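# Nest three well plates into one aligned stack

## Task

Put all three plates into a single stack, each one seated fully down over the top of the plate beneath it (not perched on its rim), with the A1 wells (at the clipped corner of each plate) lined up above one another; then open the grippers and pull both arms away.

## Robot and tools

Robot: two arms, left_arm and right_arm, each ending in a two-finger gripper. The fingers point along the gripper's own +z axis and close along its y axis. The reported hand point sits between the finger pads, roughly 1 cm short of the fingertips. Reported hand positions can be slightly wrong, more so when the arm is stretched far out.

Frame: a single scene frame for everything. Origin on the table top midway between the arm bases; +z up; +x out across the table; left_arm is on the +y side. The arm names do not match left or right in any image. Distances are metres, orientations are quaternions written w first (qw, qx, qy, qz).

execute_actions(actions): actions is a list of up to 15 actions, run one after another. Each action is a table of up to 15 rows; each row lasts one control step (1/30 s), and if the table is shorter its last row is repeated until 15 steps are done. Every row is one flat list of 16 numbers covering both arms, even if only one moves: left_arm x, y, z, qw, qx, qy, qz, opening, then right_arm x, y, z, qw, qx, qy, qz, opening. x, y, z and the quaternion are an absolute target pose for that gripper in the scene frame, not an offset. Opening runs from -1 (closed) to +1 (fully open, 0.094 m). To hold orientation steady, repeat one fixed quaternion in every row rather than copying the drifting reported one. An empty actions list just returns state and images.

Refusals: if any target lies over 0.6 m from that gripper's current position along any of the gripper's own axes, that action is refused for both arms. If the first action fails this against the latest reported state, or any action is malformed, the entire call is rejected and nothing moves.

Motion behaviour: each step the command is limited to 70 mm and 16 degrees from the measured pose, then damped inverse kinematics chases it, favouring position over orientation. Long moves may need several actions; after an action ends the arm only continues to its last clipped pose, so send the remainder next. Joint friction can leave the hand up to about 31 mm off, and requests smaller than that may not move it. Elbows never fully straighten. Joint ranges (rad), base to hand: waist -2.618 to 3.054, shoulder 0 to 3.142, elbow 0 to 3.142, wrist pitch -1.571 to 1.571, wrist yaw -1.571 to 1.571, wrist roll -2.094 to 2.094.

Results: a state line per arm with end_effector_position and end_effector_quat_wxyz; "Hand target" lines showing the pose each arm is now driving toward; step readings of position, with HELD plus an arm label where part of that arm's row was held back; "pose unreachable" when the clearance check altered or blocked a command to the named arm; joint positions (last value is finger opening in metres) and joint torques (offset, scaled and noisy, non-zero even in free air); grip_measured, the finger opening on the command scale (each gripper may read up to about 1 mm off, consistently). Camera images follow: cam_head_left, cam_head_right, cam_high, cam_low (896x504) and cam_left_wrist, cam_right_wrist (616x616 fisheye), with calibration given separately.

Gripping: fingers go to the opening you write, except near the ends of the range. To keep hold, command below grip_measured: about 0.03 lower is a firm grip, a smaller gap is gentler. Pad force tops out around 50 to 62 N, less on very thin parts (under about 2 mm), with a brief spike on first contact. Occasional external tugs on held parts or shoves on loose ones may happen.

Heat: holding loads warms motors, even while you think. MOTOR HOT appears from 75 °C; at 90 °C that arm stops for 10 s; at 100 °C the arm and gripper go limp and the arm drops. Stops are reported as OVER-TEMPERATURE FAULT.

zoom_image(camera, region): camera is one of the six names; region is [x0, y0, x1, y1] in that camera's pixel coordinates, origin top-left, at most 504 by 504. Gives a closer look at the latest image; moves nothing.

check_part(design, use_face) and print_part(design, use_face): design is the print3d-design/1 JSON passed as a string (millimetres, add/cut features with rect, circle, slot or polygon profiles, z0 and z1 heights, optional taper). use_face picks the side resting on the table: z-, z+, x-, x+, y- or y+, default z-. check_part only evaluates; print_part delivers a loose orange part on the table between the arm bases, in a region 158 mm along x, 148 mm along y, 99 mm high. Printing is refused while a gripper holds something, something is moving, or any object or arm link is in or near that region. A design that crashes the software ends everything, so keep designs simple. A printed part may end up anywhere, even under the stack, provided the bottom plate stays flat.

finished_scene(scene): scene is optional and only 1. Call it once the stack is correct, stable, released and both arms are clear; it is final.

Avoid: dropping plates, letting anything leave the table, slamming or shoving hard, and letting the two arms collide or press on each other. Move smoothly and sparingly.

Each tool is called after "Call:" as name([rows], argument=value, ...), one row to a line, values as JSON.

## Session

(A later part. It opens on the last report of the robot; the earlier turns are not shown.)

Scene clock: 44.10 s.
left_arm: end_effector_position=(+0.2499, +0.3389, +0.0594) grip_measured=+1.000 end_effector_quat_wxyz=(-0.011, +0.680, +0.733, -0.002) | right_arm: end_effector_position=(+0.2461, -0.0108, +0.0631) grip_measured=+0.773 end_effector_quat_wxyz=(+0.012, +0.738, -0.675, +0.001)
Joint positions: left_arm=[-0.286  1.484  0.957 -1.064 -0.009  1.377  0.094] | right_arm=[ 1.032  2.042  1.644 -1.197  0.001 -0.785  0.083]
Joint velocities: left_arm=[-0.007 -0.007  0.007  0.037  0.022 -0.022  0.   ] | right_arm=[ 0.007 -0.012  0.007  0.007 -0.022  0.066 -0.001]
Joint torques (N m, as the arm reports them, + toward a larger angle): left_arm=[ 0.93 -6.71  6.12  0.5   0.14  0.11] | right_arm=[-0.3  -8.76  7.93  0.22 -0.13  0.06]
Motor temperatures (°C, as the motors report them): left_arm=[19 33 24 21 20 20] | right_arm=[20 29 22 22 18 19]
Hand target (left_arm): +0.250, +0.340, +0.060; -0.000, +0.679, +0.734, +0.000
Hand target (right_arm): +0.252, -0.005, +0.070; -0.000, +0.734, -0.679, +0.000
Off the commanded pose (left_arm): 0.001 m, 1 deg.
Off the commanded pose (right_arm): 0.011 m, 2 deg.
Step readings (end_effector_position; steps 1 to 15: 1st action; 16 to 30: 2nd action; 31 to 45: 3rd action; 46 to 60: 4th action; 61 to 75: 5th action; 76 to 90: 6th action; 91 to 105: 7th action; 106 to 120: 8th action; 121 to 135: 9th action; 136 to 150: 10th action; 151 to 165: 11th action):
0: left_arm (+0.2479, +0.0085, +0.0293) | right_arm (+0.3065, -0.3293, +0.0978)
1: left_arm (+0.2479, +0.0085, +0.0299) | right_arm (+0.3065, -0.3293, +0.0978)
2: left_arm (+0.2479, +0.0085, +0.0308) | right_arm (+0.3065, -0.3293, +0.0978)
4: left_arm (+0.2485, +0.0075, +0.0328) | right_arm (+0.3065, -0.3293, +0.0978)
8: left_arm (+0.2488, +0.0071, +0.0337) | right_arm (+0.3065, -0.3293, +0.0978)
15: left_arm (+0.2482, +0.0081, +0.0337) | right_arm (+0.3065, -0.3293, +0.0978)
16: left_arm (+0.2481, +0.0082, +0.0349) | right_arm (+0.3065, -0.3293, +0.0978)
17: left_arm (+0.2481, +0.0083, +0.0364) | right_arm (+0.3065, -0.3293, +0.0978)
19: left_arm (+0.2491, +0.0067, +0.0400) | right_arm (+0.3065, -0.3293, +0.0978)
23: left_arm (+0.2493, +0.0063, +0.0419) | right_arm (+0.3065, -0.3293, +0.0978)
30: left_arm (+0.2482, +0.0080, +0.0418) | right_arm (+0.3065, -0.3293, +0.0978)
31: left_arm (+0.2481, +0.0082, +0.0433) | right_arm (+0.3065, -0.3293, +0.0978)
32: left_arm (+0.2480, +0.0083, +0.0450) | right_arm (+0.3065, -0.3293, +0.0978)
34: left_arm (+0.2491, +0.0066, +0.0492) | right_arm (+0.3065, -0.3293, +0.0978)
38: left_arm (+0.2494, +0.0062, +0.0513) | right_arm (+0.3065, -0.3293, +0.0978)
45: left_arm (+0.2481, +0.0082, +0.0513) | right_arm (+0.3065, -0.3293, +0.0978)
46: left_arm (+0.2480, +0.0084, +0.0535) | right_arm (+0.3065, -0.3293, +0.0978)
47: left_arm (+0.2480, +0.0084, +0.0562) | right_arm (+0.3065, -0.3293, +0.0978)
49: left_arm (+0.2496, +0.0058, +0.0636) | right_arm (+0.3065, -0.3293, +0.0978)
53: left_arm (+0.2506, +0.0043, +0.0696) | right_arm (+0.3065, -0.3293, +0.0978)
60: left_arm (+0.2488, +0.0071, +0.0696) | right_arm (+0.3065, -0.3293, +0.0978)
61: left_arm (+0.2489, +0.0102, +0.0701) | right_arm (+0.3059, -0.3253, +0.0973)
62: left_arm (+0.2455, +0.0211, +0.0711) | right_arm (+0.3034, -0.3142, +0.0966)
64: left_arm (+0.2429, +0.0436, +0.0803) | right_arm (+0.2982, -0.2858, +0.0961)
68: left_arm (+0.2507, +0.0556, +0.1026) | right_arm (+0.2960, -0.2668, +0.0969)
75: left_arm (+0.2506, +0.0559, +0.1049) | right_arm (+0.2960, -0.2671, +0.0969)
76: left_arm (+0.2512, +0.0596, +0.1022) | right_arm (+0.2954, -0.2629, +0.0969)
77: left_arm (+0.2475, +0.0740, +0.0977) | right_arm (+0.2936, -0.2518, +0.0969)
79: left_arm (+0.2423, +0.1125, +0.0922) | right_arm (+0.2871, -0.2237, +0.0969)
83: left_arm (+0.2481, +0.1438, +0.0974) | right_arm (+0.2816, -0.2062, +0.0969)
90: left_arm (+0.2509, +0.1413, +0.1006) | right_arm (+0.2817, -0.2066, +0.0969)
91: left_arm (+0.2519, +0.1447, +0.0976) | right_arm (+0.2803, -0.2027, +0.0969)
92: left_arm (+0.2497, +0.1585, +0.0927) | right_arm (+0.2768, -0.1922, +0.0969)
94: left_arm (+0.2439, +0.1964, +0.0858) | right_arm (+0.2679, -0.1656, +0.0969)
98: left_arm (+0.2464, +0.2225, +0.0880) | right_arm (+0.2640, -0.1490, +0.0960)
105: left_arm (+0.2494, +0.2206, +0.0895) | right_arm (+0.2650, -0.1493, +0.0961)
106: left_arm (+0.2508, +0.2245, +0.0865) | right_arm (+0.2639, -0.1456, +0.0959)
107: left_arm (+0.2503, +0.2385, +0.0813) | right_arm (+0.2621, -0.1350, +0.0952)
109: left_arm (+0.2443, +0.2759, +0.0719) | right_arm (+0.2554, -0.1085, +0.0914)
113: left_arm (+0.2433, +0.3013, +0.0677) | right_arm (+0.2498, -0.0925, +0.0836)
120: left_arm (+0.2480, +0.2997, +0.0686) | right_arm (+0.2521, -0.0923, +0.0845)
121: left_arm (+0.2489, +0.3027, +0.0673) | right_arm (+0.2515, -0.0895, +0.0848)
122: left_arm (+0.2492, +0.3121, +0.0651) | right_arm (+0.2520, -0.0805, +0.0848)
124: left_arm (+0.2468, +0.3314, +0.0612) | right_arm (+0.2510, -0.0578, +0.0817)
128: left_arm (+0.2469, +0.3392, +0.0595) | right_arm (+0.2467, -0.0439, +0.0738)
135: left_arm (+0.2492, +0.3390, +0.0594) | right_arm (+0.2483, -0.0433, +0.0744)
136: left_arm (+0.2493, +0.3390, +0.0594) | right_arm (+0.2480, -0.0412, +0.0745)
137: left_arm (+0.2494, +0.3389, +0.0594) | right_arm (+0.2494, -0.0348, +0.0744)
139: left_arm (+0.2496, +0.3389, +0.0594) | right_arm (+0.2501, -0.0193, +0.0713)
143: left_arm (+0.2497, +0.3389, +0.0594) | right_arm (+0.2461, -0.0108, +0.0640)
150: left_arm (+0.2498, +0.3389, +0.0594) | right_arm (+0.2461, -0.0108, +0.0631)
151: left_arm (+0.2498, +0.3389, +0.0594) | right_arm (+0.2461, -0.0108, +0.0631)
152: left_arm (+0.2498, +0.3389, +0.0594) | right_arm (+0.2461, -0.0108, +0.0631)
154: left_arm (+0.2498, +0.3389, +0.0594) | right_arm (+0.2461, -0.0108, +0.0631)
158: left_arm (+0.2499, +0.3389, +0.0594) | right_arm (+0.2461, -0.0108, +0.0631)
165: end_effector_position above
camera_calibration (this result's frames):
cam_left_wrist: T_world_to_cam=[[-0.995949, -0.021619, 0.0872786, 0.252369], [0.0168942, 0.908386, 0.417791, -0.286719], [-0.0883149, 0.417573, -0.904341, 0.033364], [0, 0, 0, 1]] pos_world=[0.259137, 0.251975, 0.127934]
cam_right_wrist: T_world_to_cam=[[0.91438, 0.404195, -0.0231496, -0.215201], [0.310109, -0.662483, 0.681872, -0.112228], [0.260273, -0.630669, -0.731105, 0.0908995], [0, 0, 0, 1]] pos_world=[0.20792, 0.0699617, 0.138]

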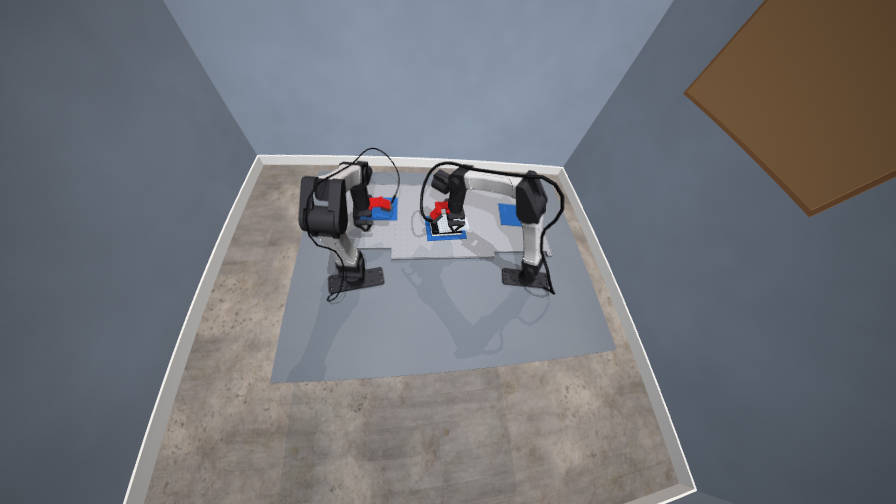

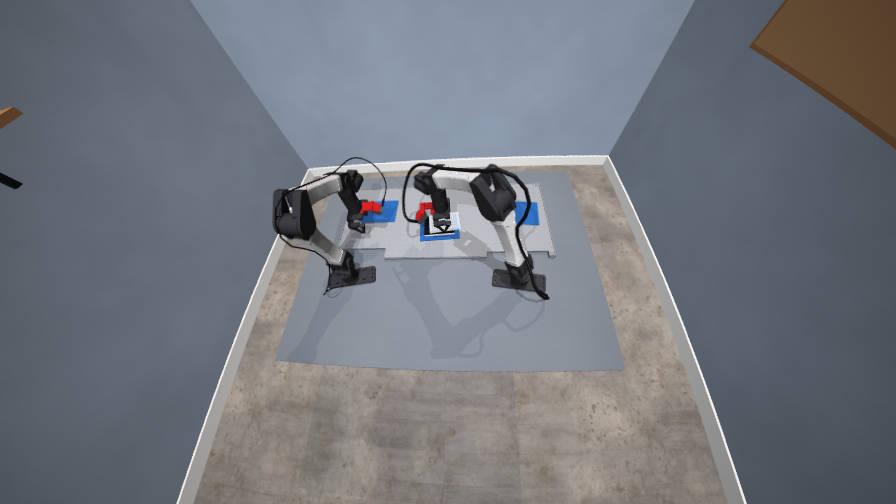

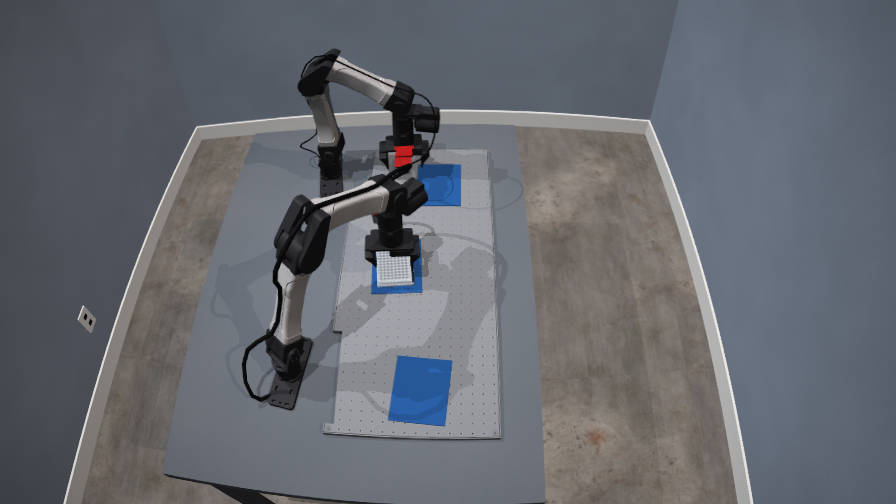

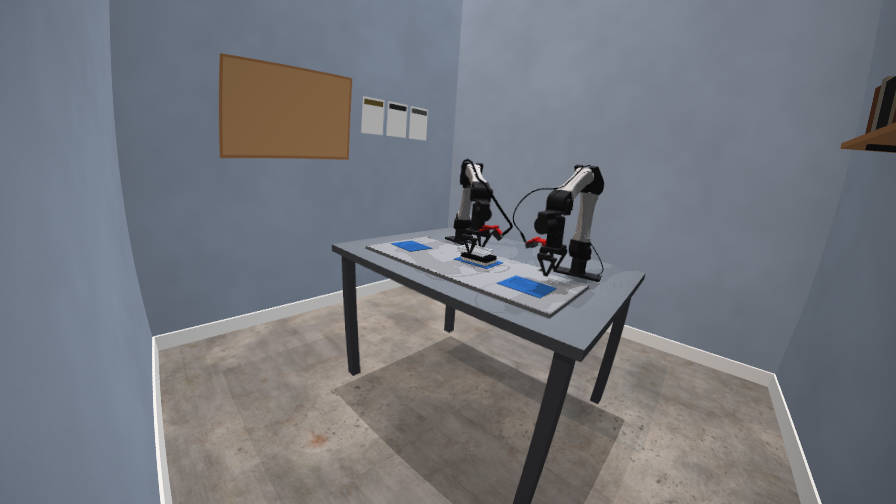

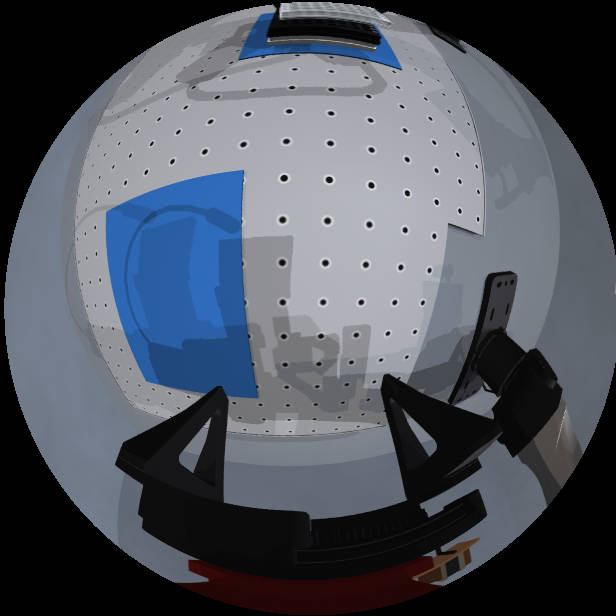

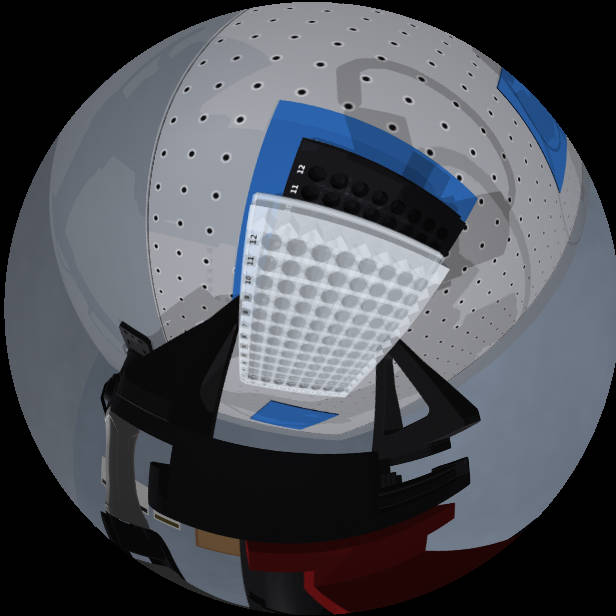

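Call:
execute_actions([
  [[0.25,0.34,0.06,0,0.679,0.734,0,1,0.255,0.006,0.073,0,-0.718,0.696,0,0.745]],
  [[0.25,0.34,0.06,0,0.679,0.734,0,1,0.256,0.016,0.073,0,-0.718,0.696,0,0.745]],
  [[0.25,0.34,0.06,0,0.679,0.734,0,1,0.256,0.016,0.073,0,-0.718,0.696,0,0.745]],
])

Call:
zoom_image(camera="cam_right_wrist", region=[210, 110, 490, 330])

Call:
zoom_image(camera="cam_left_wrist", region=[230, 0, 420, 80])

Call:
zoom_image(camera="cam_high", region=[360, 235, 435, 300])

Scene clock: 46.60 s.
left_arm: end_effector_position=(+0.2499, +0.3389, +0.0594) grip_measured=+1.000 end_effector_quat_wxyz=(-0.011, +0.680, +0.733, -0.002) | right_arm: end_effector_position=(+0.2554, +0.0115, +0.0690) grip_measured=+0.773 end_effector_quat_wxyz=(+0.002, +0.719, -0.695, +0.001)
Joint positions: left_arm=[-0.286  1.484  0.957 -1.064 -0.009  1.378  0.094] | right_arm=[ 1.049  2.113  1.775 -1.237  0.001 -0.713  0.083]
Joint velocities: left_arm=[-0.002 -0.012  0.002 -0.007  0.007  0.022  0.   ] | right_arm=[-0.012 -0.012  0.002  0.051  0.007 -0.007  0.   ]
Joint torques (N m, as the arm reports them, + toward a larger angle): left_arm=[ 0.95 -6.57  6.24  0.43  0.12  0.13] | right_arm=[ 0.39 -8.98  7.8   0.14 -0.17  0.06]
Motor temperatures (°C, as the motors report them): left_arm=[19 33 24 21 20 20] | right_arm=[20 29 22 22 18 19]
Hand target (left_arm): +0.250, +0.340, +0.060; -0.000, +0.679, +0.734, +0.000
Hand target (right_arm): +0.256, +0.016, +0.073; -0.000, +0.718, -0.696, -0.000
Off the commanded pose (left_arm): 0.001 m, 1 deg.
Off the commanded pose (right_arm): 0.006 m, 0 deg.
Step readings (end_effector_position; steps 1 to 15: 1st action; 16 to 30: 2nd action; 31 to 45: 3rd action):
0: left_arm (+0.2499, +0.3389, +0.0594) | right_arm (+0.2461, -0.0108, +0.0631)
1: left_arm (+0.2499, +0.3389, +0.0594) | right_arm (+0.2465, -0.0103, +0.0642)
2: left_arm (+0.2499, +0.3389, +0.0594) | right_arm (+0.2486, -0.0077, +0.0656)
4: left_arm (+0.2499, +0.3389, +0.0594) | right_arm (+0.2536, -0.0018, +0.0683)
8: left_arm (+0.2499, +0.3389, +0.0594) | right_arm (+0.2563, +0.0014, +0.0707)
15: left_arm (+0.2499, +0.3389, +0.0594) | right_arm (+0.2558, +0.0008, +0.0697)
16: left_arm (+0.2499, +0.3389, +0.0594) | right_arm (+0.2555, +0.0012, +0.0699)
17: left_arm (+0.2499, +0.3389, +0.0594) | right_arm (+0.2563, +0.0036, +0.0702)
19: left_arm (+0.2499, +0.3389, +0.0594) | right_arm (+0.2572, +0.0093, +0.0700)
23: left_arm (+0.2499, +0.3389, +0.0594) | right_arm (+0.2560, +0.0122, +0.0688)
30: left_arm (+0.2499, +0.3389, +0.0594) | right_arm (+0.2555, +0.0116, +0.0690)
31: left_arm (+0.2499, +0.3389, +0.0594) | right_arm (+0.2555, +0.0116, +0.0690)
32: left_arm (+0.2499, +0.3389, +0.0594) | right_arm (+0.2555, +0.0115, +0.0690)
34: left_arm (+0.2499, +0.3389, +0.0594) | right_arm (+0.2555, +0.0115, +0.0690)
38: left_arm (+0.2499, +0.3389, +0.0594) | right_arm (+0.2554, +0.0115, +0.0690)
45: end_effector_position above
camera_calibration (this result's frames):
cam_left_wrist: T_world_to_cam=[[-0.995957, -0.0212385, 0.0872829, 0.252242], [0.0172424, 0.908383, 0.417784, -0.286804], [-0.0881594, 0.4176, -0.904344, 0.0333161], [0, 0, 0, 1]] pos_world=[0.259104, 0.251972, 0.127935]
cam_right_wrist: T_world_to_cam=[[0.935252, 0.353945, -0.00515328, -0.238637], [0.264152, -0.688147, 0.67578, -0.0918614], [0.235643, -0.633386, -0.737086, 0.113525], [0, 0, 0, 1]] pos_world=[0.220699, 0.0931553, 0.144526]

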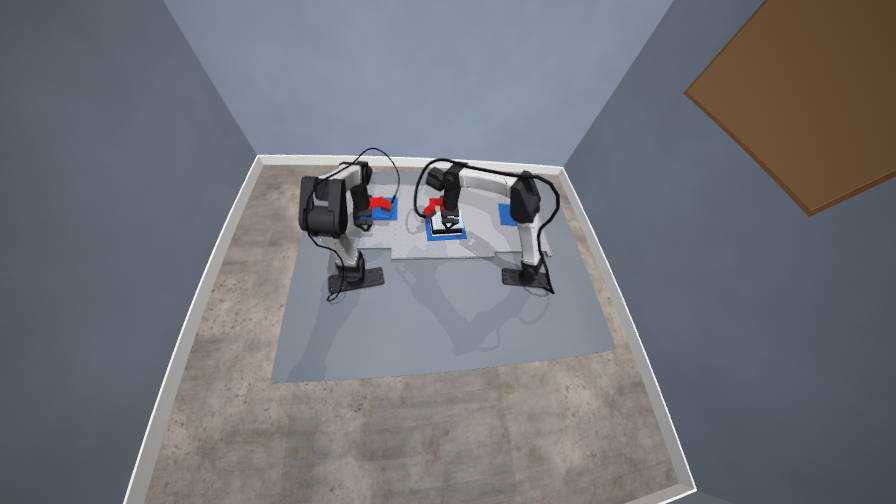

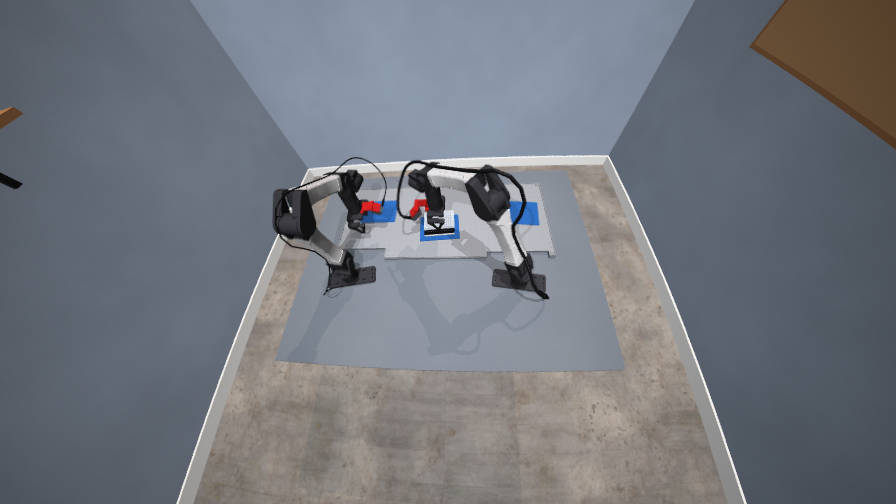

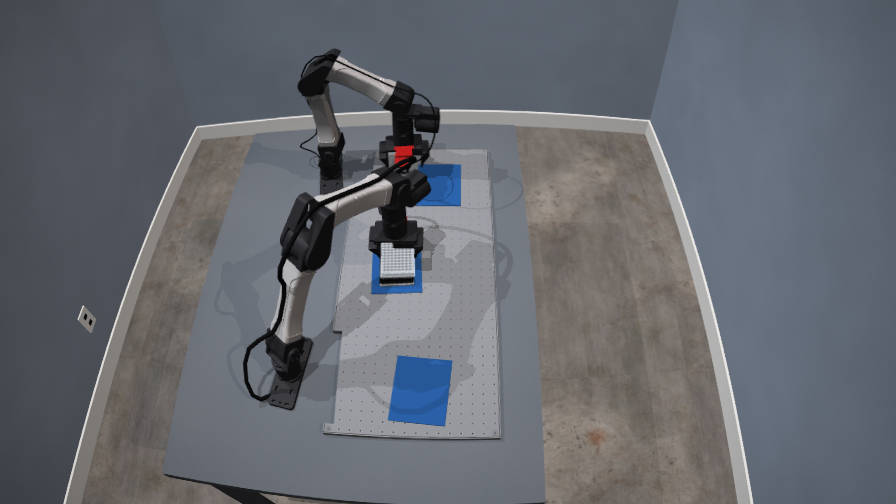

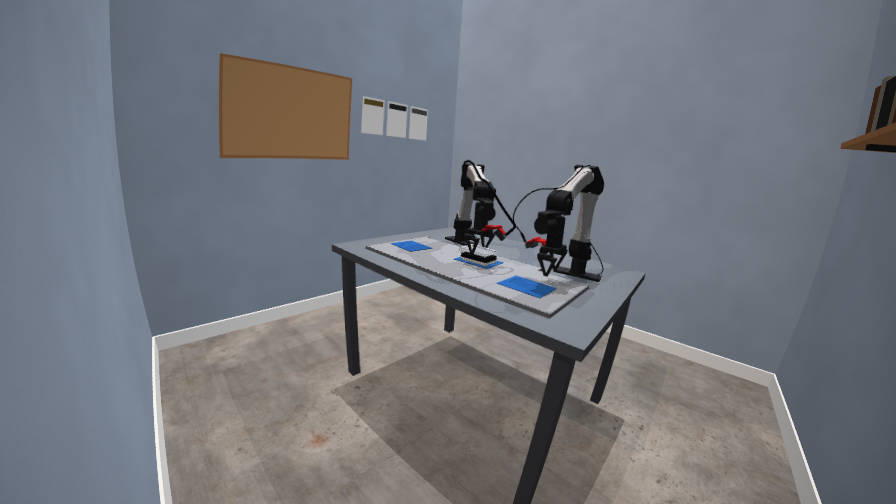

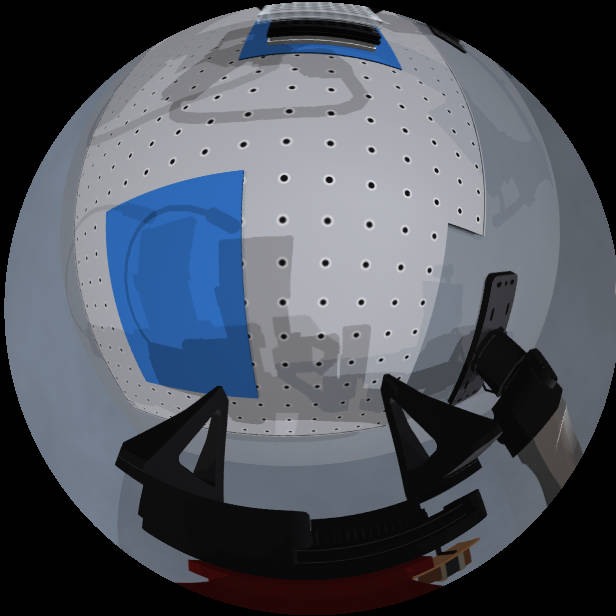

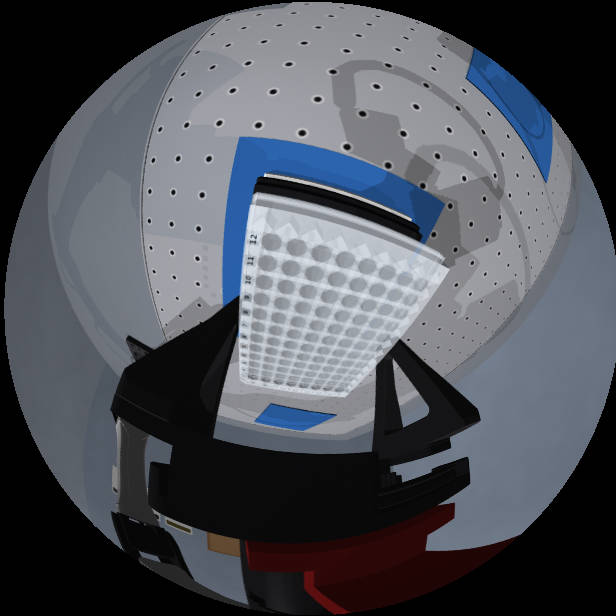

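Region (210, 110, 490, 330) of cam_right_wrist's 616x616 image, scaled by 1.800, with more detail than that image has; it fills the top 396 rows of this view, and the rest is white.

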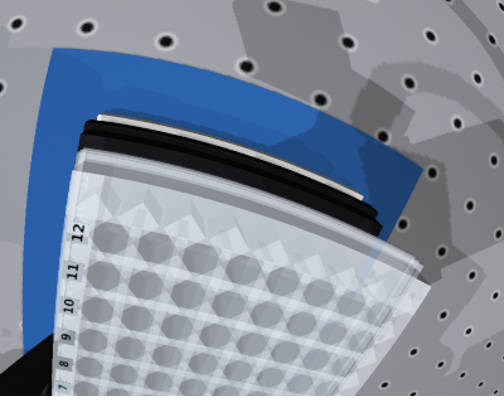

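Region (230, 0, 420, 80) of cam_left_wrist's 616x616 image, scaled by 2.653, with more detail than that image has; it fills the top 212 rows of this view, and the rest is white.

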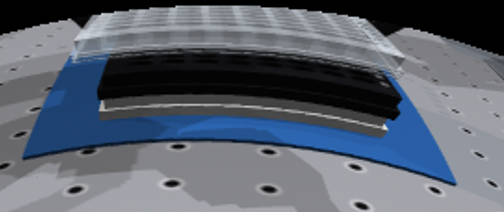

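Region (360, 235, 435, 300) of cam_high's 896x504 image, scaled by 6.720, with more detail than that image has; it fills the top 437 rows of this view, and the rest is white.

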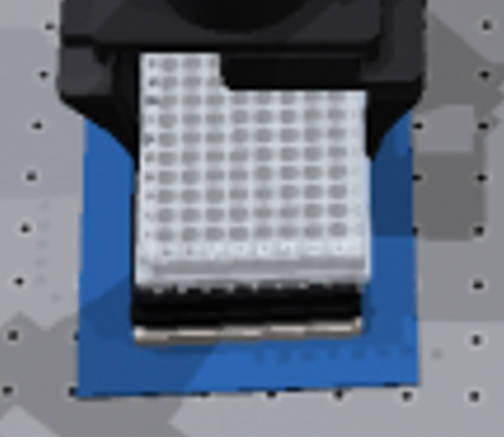

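Call:
execute_actions([
  [[0.25,0.34,0.06,0,0.679,0.734,0,1,0.252,0.016,0.068,0,-0.725,0.688,0,0.745]],
  [[0.25,0.34,0.06,0,0.679,0.734,0,1,0.251,0.016,0.062,0,-0.725,0.688,0,0.745]],
  [[0.25,0.34,0.06,0,0.679,0.734,0,1,0.251,0.016,0.058,0,-0.725,0.688,0,0.745]],
])

Call:
zoom_image(camera="cam_right_wrist", region=[210, 110, 490, 330])

Call:
zoom_image(camera="cam_left_wrist", region=[230, 0, 420, 80])

Call:
zoom_image(camera="cam_high", region=[360, 235, 435, 300])

Scene clock: 48.93 s.
left_arm: end_effector_position=(+0.2499, +0.3389, +0.0594) grip_measured=+1.000 end_effector_quat_wxyz=(-0.011, +0.680, +0.733, -0.002) | right_arm: end_effector_position=(+0.2544, +0.0137, +0.0643) grip_measured=+0.773 end_effector_quat_wxyz=(-0.001, +0.721, -0.693, +0.000)
Joint positions: left_arm=[-0.286  1.484  0.957 -1.064 -0.009  1.378  0.094] | right_arm=[ 1.055  2.113  1.756 -1.211  0.001 -0.713  0.083]
Joint velocities: left_arm=[-0.002 -0.007 -0.002  0.066  0.037  0.066  0.   ] | right_arm=[-0.002  0.007 -0.002  0.007  0.051 -0.022  0.   ]
Joint torques (N m, as the arm reports them, + toward a larger angle): left_arm=[ 0.96 -6.52  6.04  0.47  0.16  0.14] | right_arm=[ 0.79 -9.23  4.44  0.57 -0.15 -0.05]
Motor temperatures (°C, as the motors report them): left_arm=[19 33 24 21 20 20] | right_arm=[20 30 22 22 18 19]
Hand target (left_arm): +0.250, +0.340, +0.060; -0.000, +0.679, +0.734, +0.000
Hand target (right_arm): +0.251, +0.016, +0.058; +0.000, +0.725, -0.688, -0.000
Off the commanded pose (left_arm): 0.001 m, 1 deg.
Off the commanded pose (right_arm): 0.007 m, 1 deg.
Step readings (end_effector_position; steps 1 to 15: 1st action; 16 to 30: 2nd action; 31 to 45: 3rd action):
0: left_arm (+0.2499, +0.3389, +0.0594) | right_arm (+0.2554, +0.0115, +0.0690)
1: left_arm (+0.2499, +0.3389, +0.0594) | right_arm (+0.2553, +0.0116, +0.0690)
2: left_arm (+0.2499, +0.3389, +0.0594) | right_arm (+0.2551, +0.0118, +0.0690)
4: left_arm (+0.2499, +0.3389, +0.0594) | right_arm (+0.2545, +0.0122, +0.0690)
8: left_arm (+0.2499, +0.3389, +0.0594) | right_arm (+0.2537, +0.0128, +0.0690)
15: left_arm (+0.2499, +0.3389, +0.0594) | right_arm (+0.2537, +0.0128, +0.0690)
16: left_arm (+0.2499, +0.3389, +0.0594) | right_arm (+0.2538, +0.0130, +0.0690)
17: left_arm (+0.2499, +0.3389, +0.0594) | right_arm (+0.2541, +0.0133, +0.0690)
19: left_arm (+0.2499, +0.3389, +0.0594) | right_arm (+0.2546, +0.0139, +0.0690)
23: left_arm (+0.2499, +0.3389, +0.0594) | right_arm (+0.2551, +0.0145, +0.0690)
30: left_arm (+0.2499, +0.3389, +0.0594) | right_arm (+0.2553, +0.0148, +0.0690)
31: left_arm (+0.2499, +0.3389, +0.0594) | right_arm (+0.2553, +0.0148, +0.0683)
32: left_arm (+0.2499, +0.3389, +0.0594) | right_arm (+0.2551, +0.0146, +0.0673)
34: left_arm (+0.2499, +0.3389, +0.0594) | right_arm (+0.2543, +0.0135, +0.0652)
38: left_arm (+0.2499, +0.3389, +0.0594) | right_arm (+0.2539, +0.0130, +0.0643)
45: end_effector_position above
camera_calibration (this result's frames):
cam_left_wrist: T_world_to_cam=[[-0.995957, -0.0212385, 0.0872829, 0.252242], [0.0172424, 0.908383, 0.417784, -0.286804], [-0.0881594, 0.4176, -0.904344, 0.0333161], [0, 0, 0, 1]] pos_world=[0.259104, 0.251972, 0.127935]
cam_right_wrist: T_world_to_cam=[[0.933358, 0.358947, 0.000440534, -0.23844], [0.265096, -0.690146, 0.673366, -0.0869626], [0.242007, -0.628375, -0.739309, 0.110162], [0, 0, 0, 1]] pos_world=[0.218944, 0.0947932, 0.140106]

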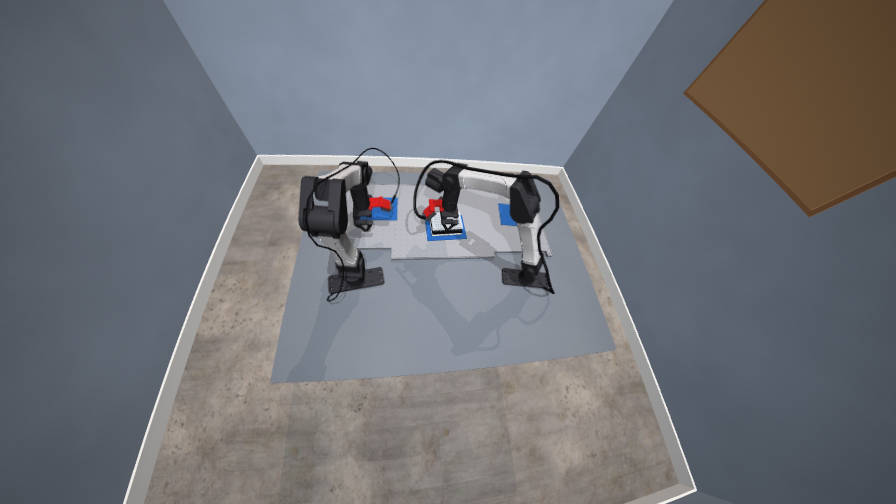

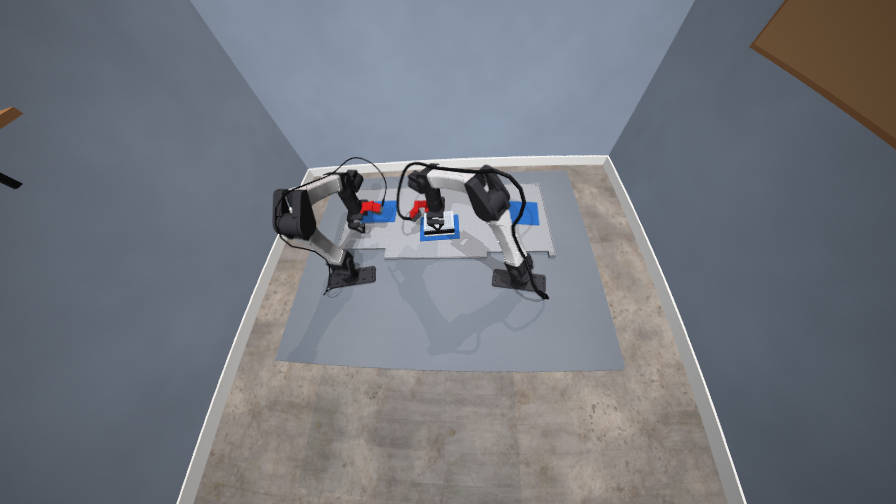

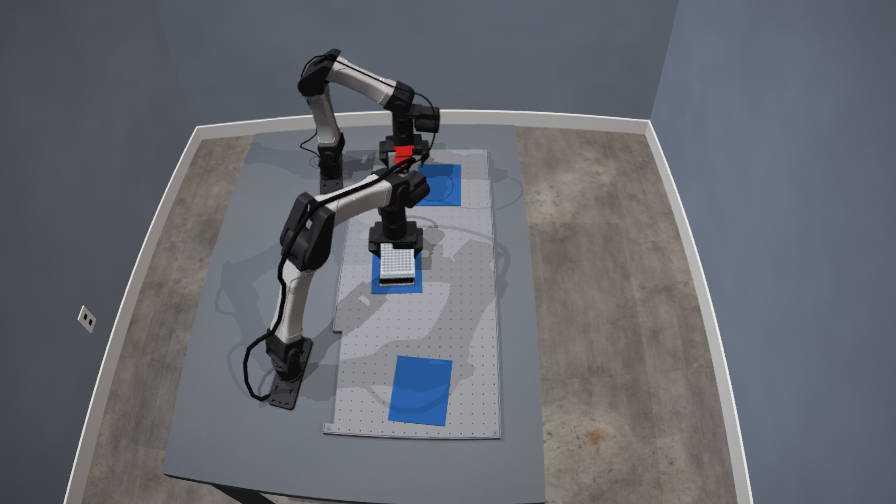

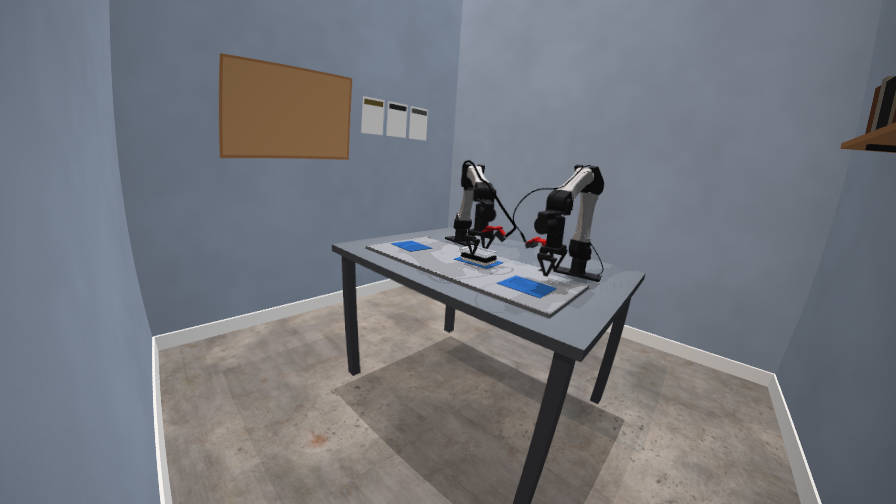

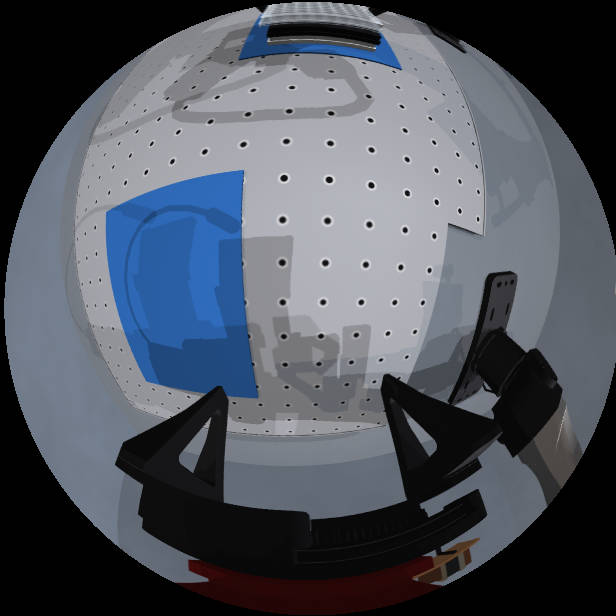

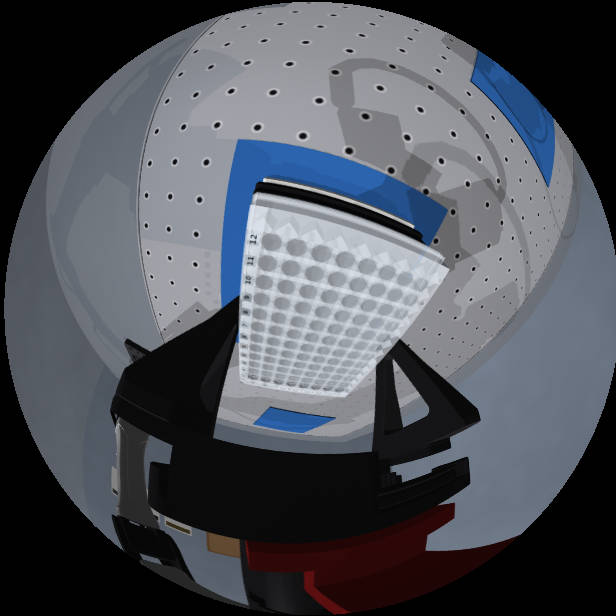

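Region (210, 110, 490, 330) of cam_right_wrist's 616x616 image, scaled by 1.800, with more detail than that image has; it fills the top 396 rows of this view, and the rest is white.

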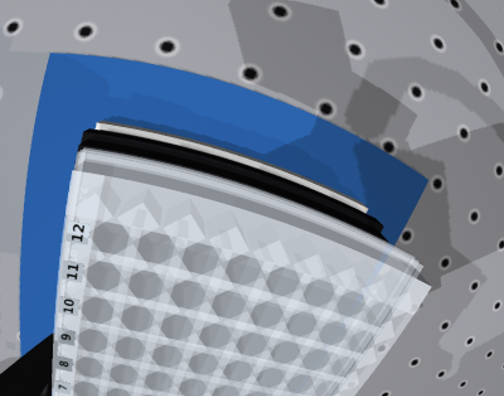

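Region (230, 0, 420, 80) of cam_left_wrist's 616x616 image, scaled by 2.653, with more detail than that image has; it fills the top 212 rows of this view, and the rest is white.

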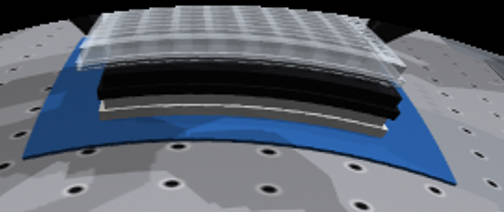

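Region (360, 235, 435, 300) of cam_high's 896x504 image, scaled by 6.720, with more detail than that image has; it fills the top 437 rows of this view, and the rest is white.

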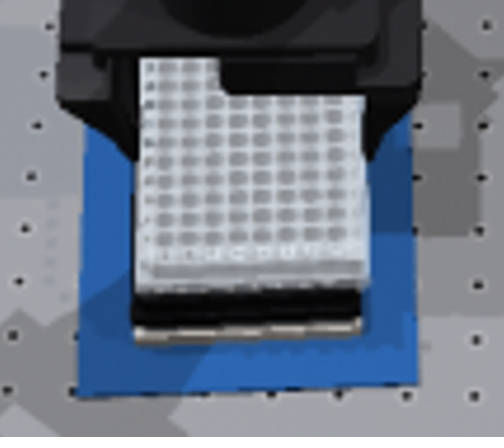

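Rotation fine; need about -3 mm x.

Call:
execute_actions([
  [[0.25,0.34,0.06,0,0.679,0.734,0,1,0.2488,0.015,0.057,0,-0.725,0.688,0,0.745]],
  [[0.25,0.34,0.06,0,0.679,0.734,0,1,0.2488,0.015,0.057,0,-0.725,0.688,0,0.745]],
])

Call:
zoom_image(camera="cam_right_wrist", region=[210, 110, 490, 330])

Call:
zoom_image(camera="cam_left_wrist", region=[230, 0, 420, 80])

Call:
zoom_image(camera="cam_head_right", region=[410, 200, 470, 250])

Scene clock: 50.60 s.
left_arm: end_effector_position=(+0.2499, +0.3389, +0.0594) grip_measured=+1.000 end_effector_quat_wxyz=(-0.011, +0.680, +0.733, -0.002) | right_arm: end_effector_position=(+0.2516, +0.0129, +0.0602) grip_measured=+0.773 end_effector_quat_wxyz=(+0.003, +0.723, -0.691, +0.001)
Joint positions: left_arm=[-0.286  1.484  0.957 -1.064 -0.009  1.378  0.094] | right_arm=[ 1.059  2.113  1.74  -1.202  0.001 -0.713  0.083]
Joint velocities: left_arm=[-0.007 -0.007  0.002 -0.007 -0.051 -0.022  0.   ] | right_arm=[ 0.002 -0.007  0.002 -0.066 -0.022 -0.11  -0.001]
Joint torques (N m, as the arm reports them, + toward a larger angle): left_arm=[ 0.98 -6.42  6.33  0.47  0.16  0.08] | right_arm=[ 0.63 -9.83  4.57  0.56 -0.14 -0.02]
Motor temperatures (°C, as the motors report them): left_arm=[19 33 24 21 20 20] | right_arm=[20 30 22 22 18 19]
Hand target (left_arm): +0.250, +0.340, +0.060; -0.000, +0.679, +0.734, +0.000
Hand target (right_arm): +0.249, +0.015, +0.057; +0.000, +0.725, -0.688, +0.000
Off the commanded pose (left_arm): 0.001 m, 1 deg.
Off the commanded pose (right_arm): 0.005 m, 1 deg.
Step readings (end_effector_position; steps 1 to 15: 1st action; 16 to 30: 2nd action):
0: left_arm (+0.2499, +0.3389, +0.0594) | right_arm (+0.2545, +0.0138, +0.0643)
1: left_arm (+0.2499, +0.3389, +0.0594) | right_arm (+0.2543, +0.0138, +0.0637)
2: left_arm (+0.2499, +0.3389, +0.0594) | right_arm (+0.2539, +0.0136, +0.0629)
4: left_arm (+0.2499, +0.3389, +0.0594) | right_arm (+0.2524, +0.0127, +0.0610)
8: left_arm (+0.2499, +0.3389, +0.0594) | right_arm (+0.2513, +0.0126, +0.0602)
15: left_arm (+0.2499, +0.3389, +0.0594) | right_arm (+0.2516, +0.0129, +0.0602)
16: left_arm (+0.2499, +0.3389, +0.0594) | right_arm (+0.2516, +0.0129, +0.0602)
17: left_arm (+0.2499, +0.3389, +0.0594) | right_arm (+0.2516, +0.0129, +0.0602)
19: left_arm (+0.2499, +0.3389, +0.0594) | right_arm (+0.2516, +0.0129, +0.0602)
23: left_arm (+0.2499, +0.3389, +0.0594) | right_arm (+0.2516, +0.0129, +0.0602)
30: end_effector_position above
camera_calibration (this result's frames):
cam_left_wrist: T_world_to_cam=[[-0.995957, -0.0212385, 0.0872829, 0.252242], [0.0172424, 0.908383, 0.417784, -0.286804], [-0.0881594, 0.4176, -0.904344, 0.0333161], [0, 0, 0, 1]] pos_world=[0.259104, 0.251972, 0.127935]
cam_right_wrist: T_world_to_cam=[[0.931831, 0.362845, -0.00581136, -0.234883], [0.271022, -0.685192, 0.676062, -0.0856958], [0.241324, -0.631551, -0.736822, 0.107396], [0, 0, 0, 1]] pos_world=[0.21618, 0.094334, 0.135702]

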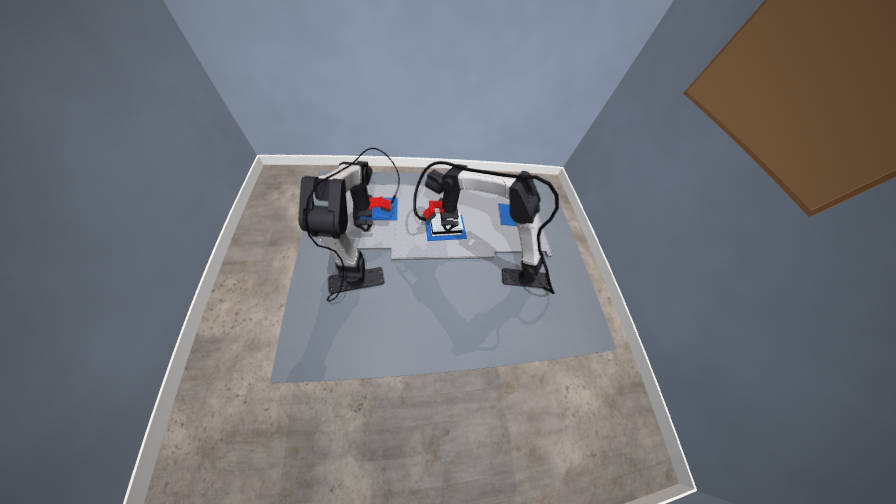

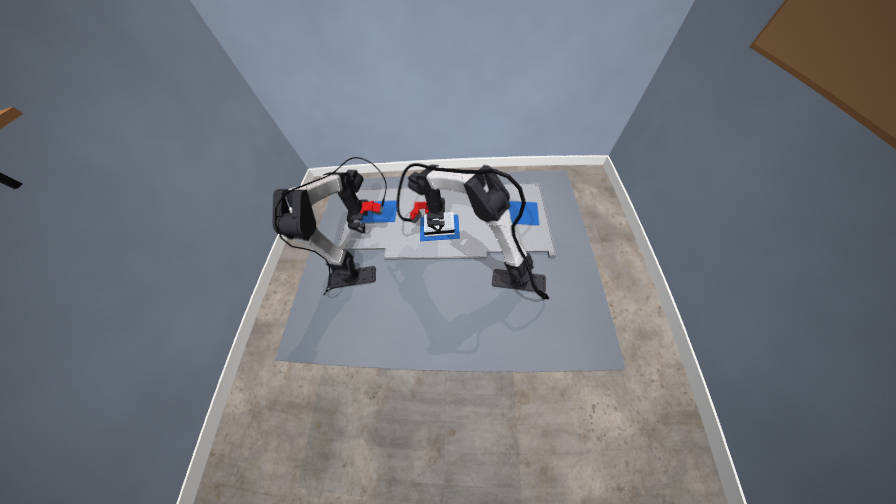

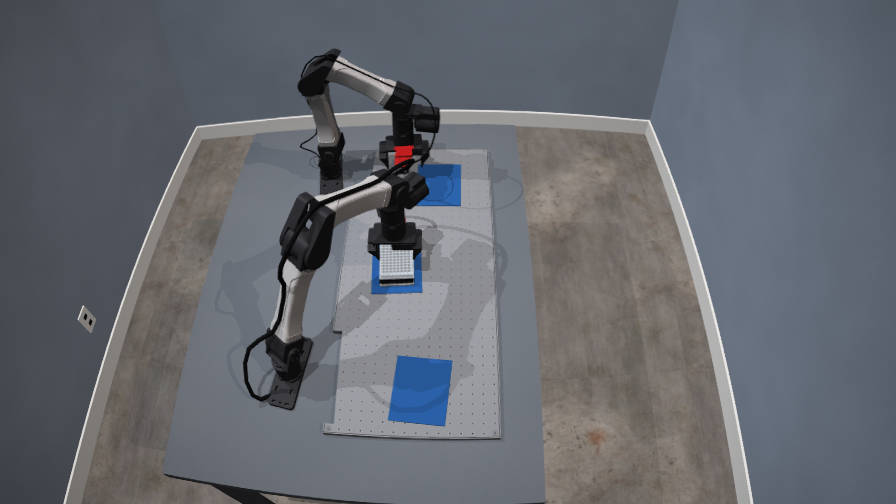

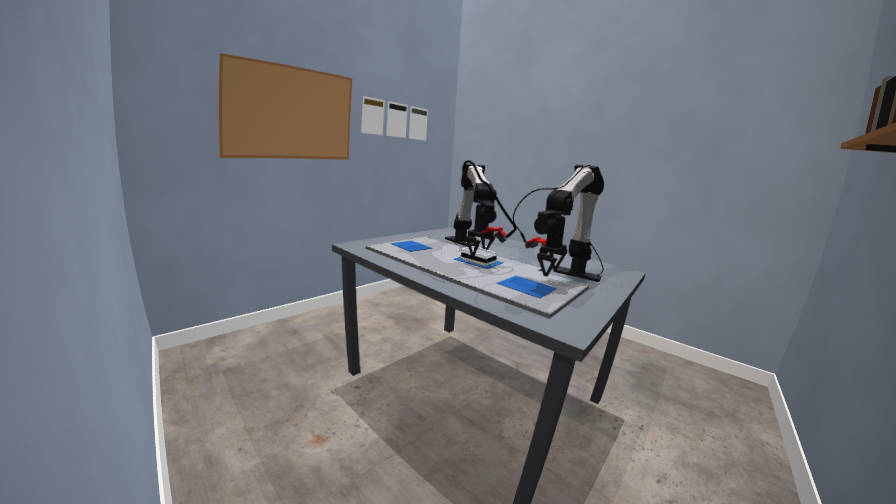

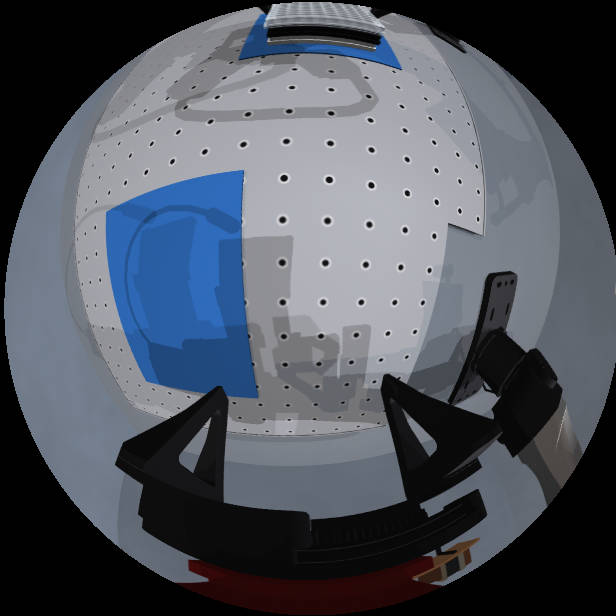

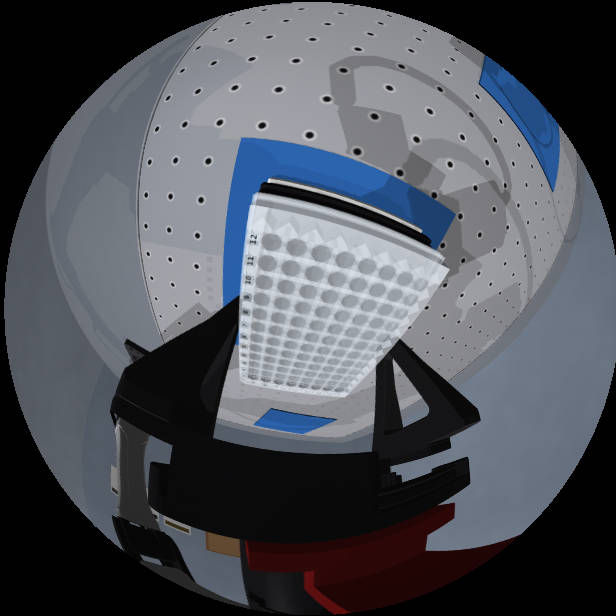

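Region (210, 110, 490, 330) of cam_right_wrist's 616x616 image, scaled by 1.800, with more detail than that image has; it fills the top 396 rows of this view, and the rest is white.

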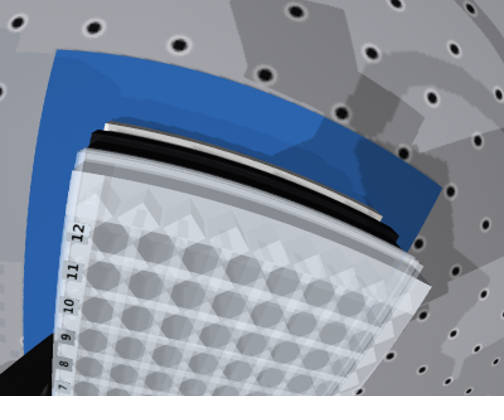

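Region (230, 0, 420, 80) of cam_left_wrist's 616x616 image, scaled by 2.653, with more detail than that image has; it fills the top 212 rows of this view, and the rest is white.

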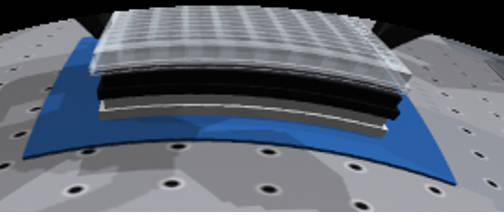

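Region (410, 200, 470, 250) of cam_head_right's 896x504 image, scaled by 8.400, with more detail than that image has.

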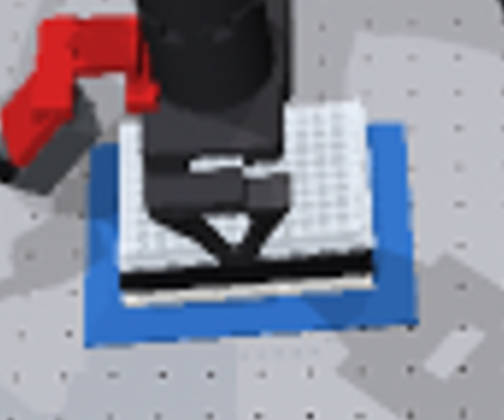

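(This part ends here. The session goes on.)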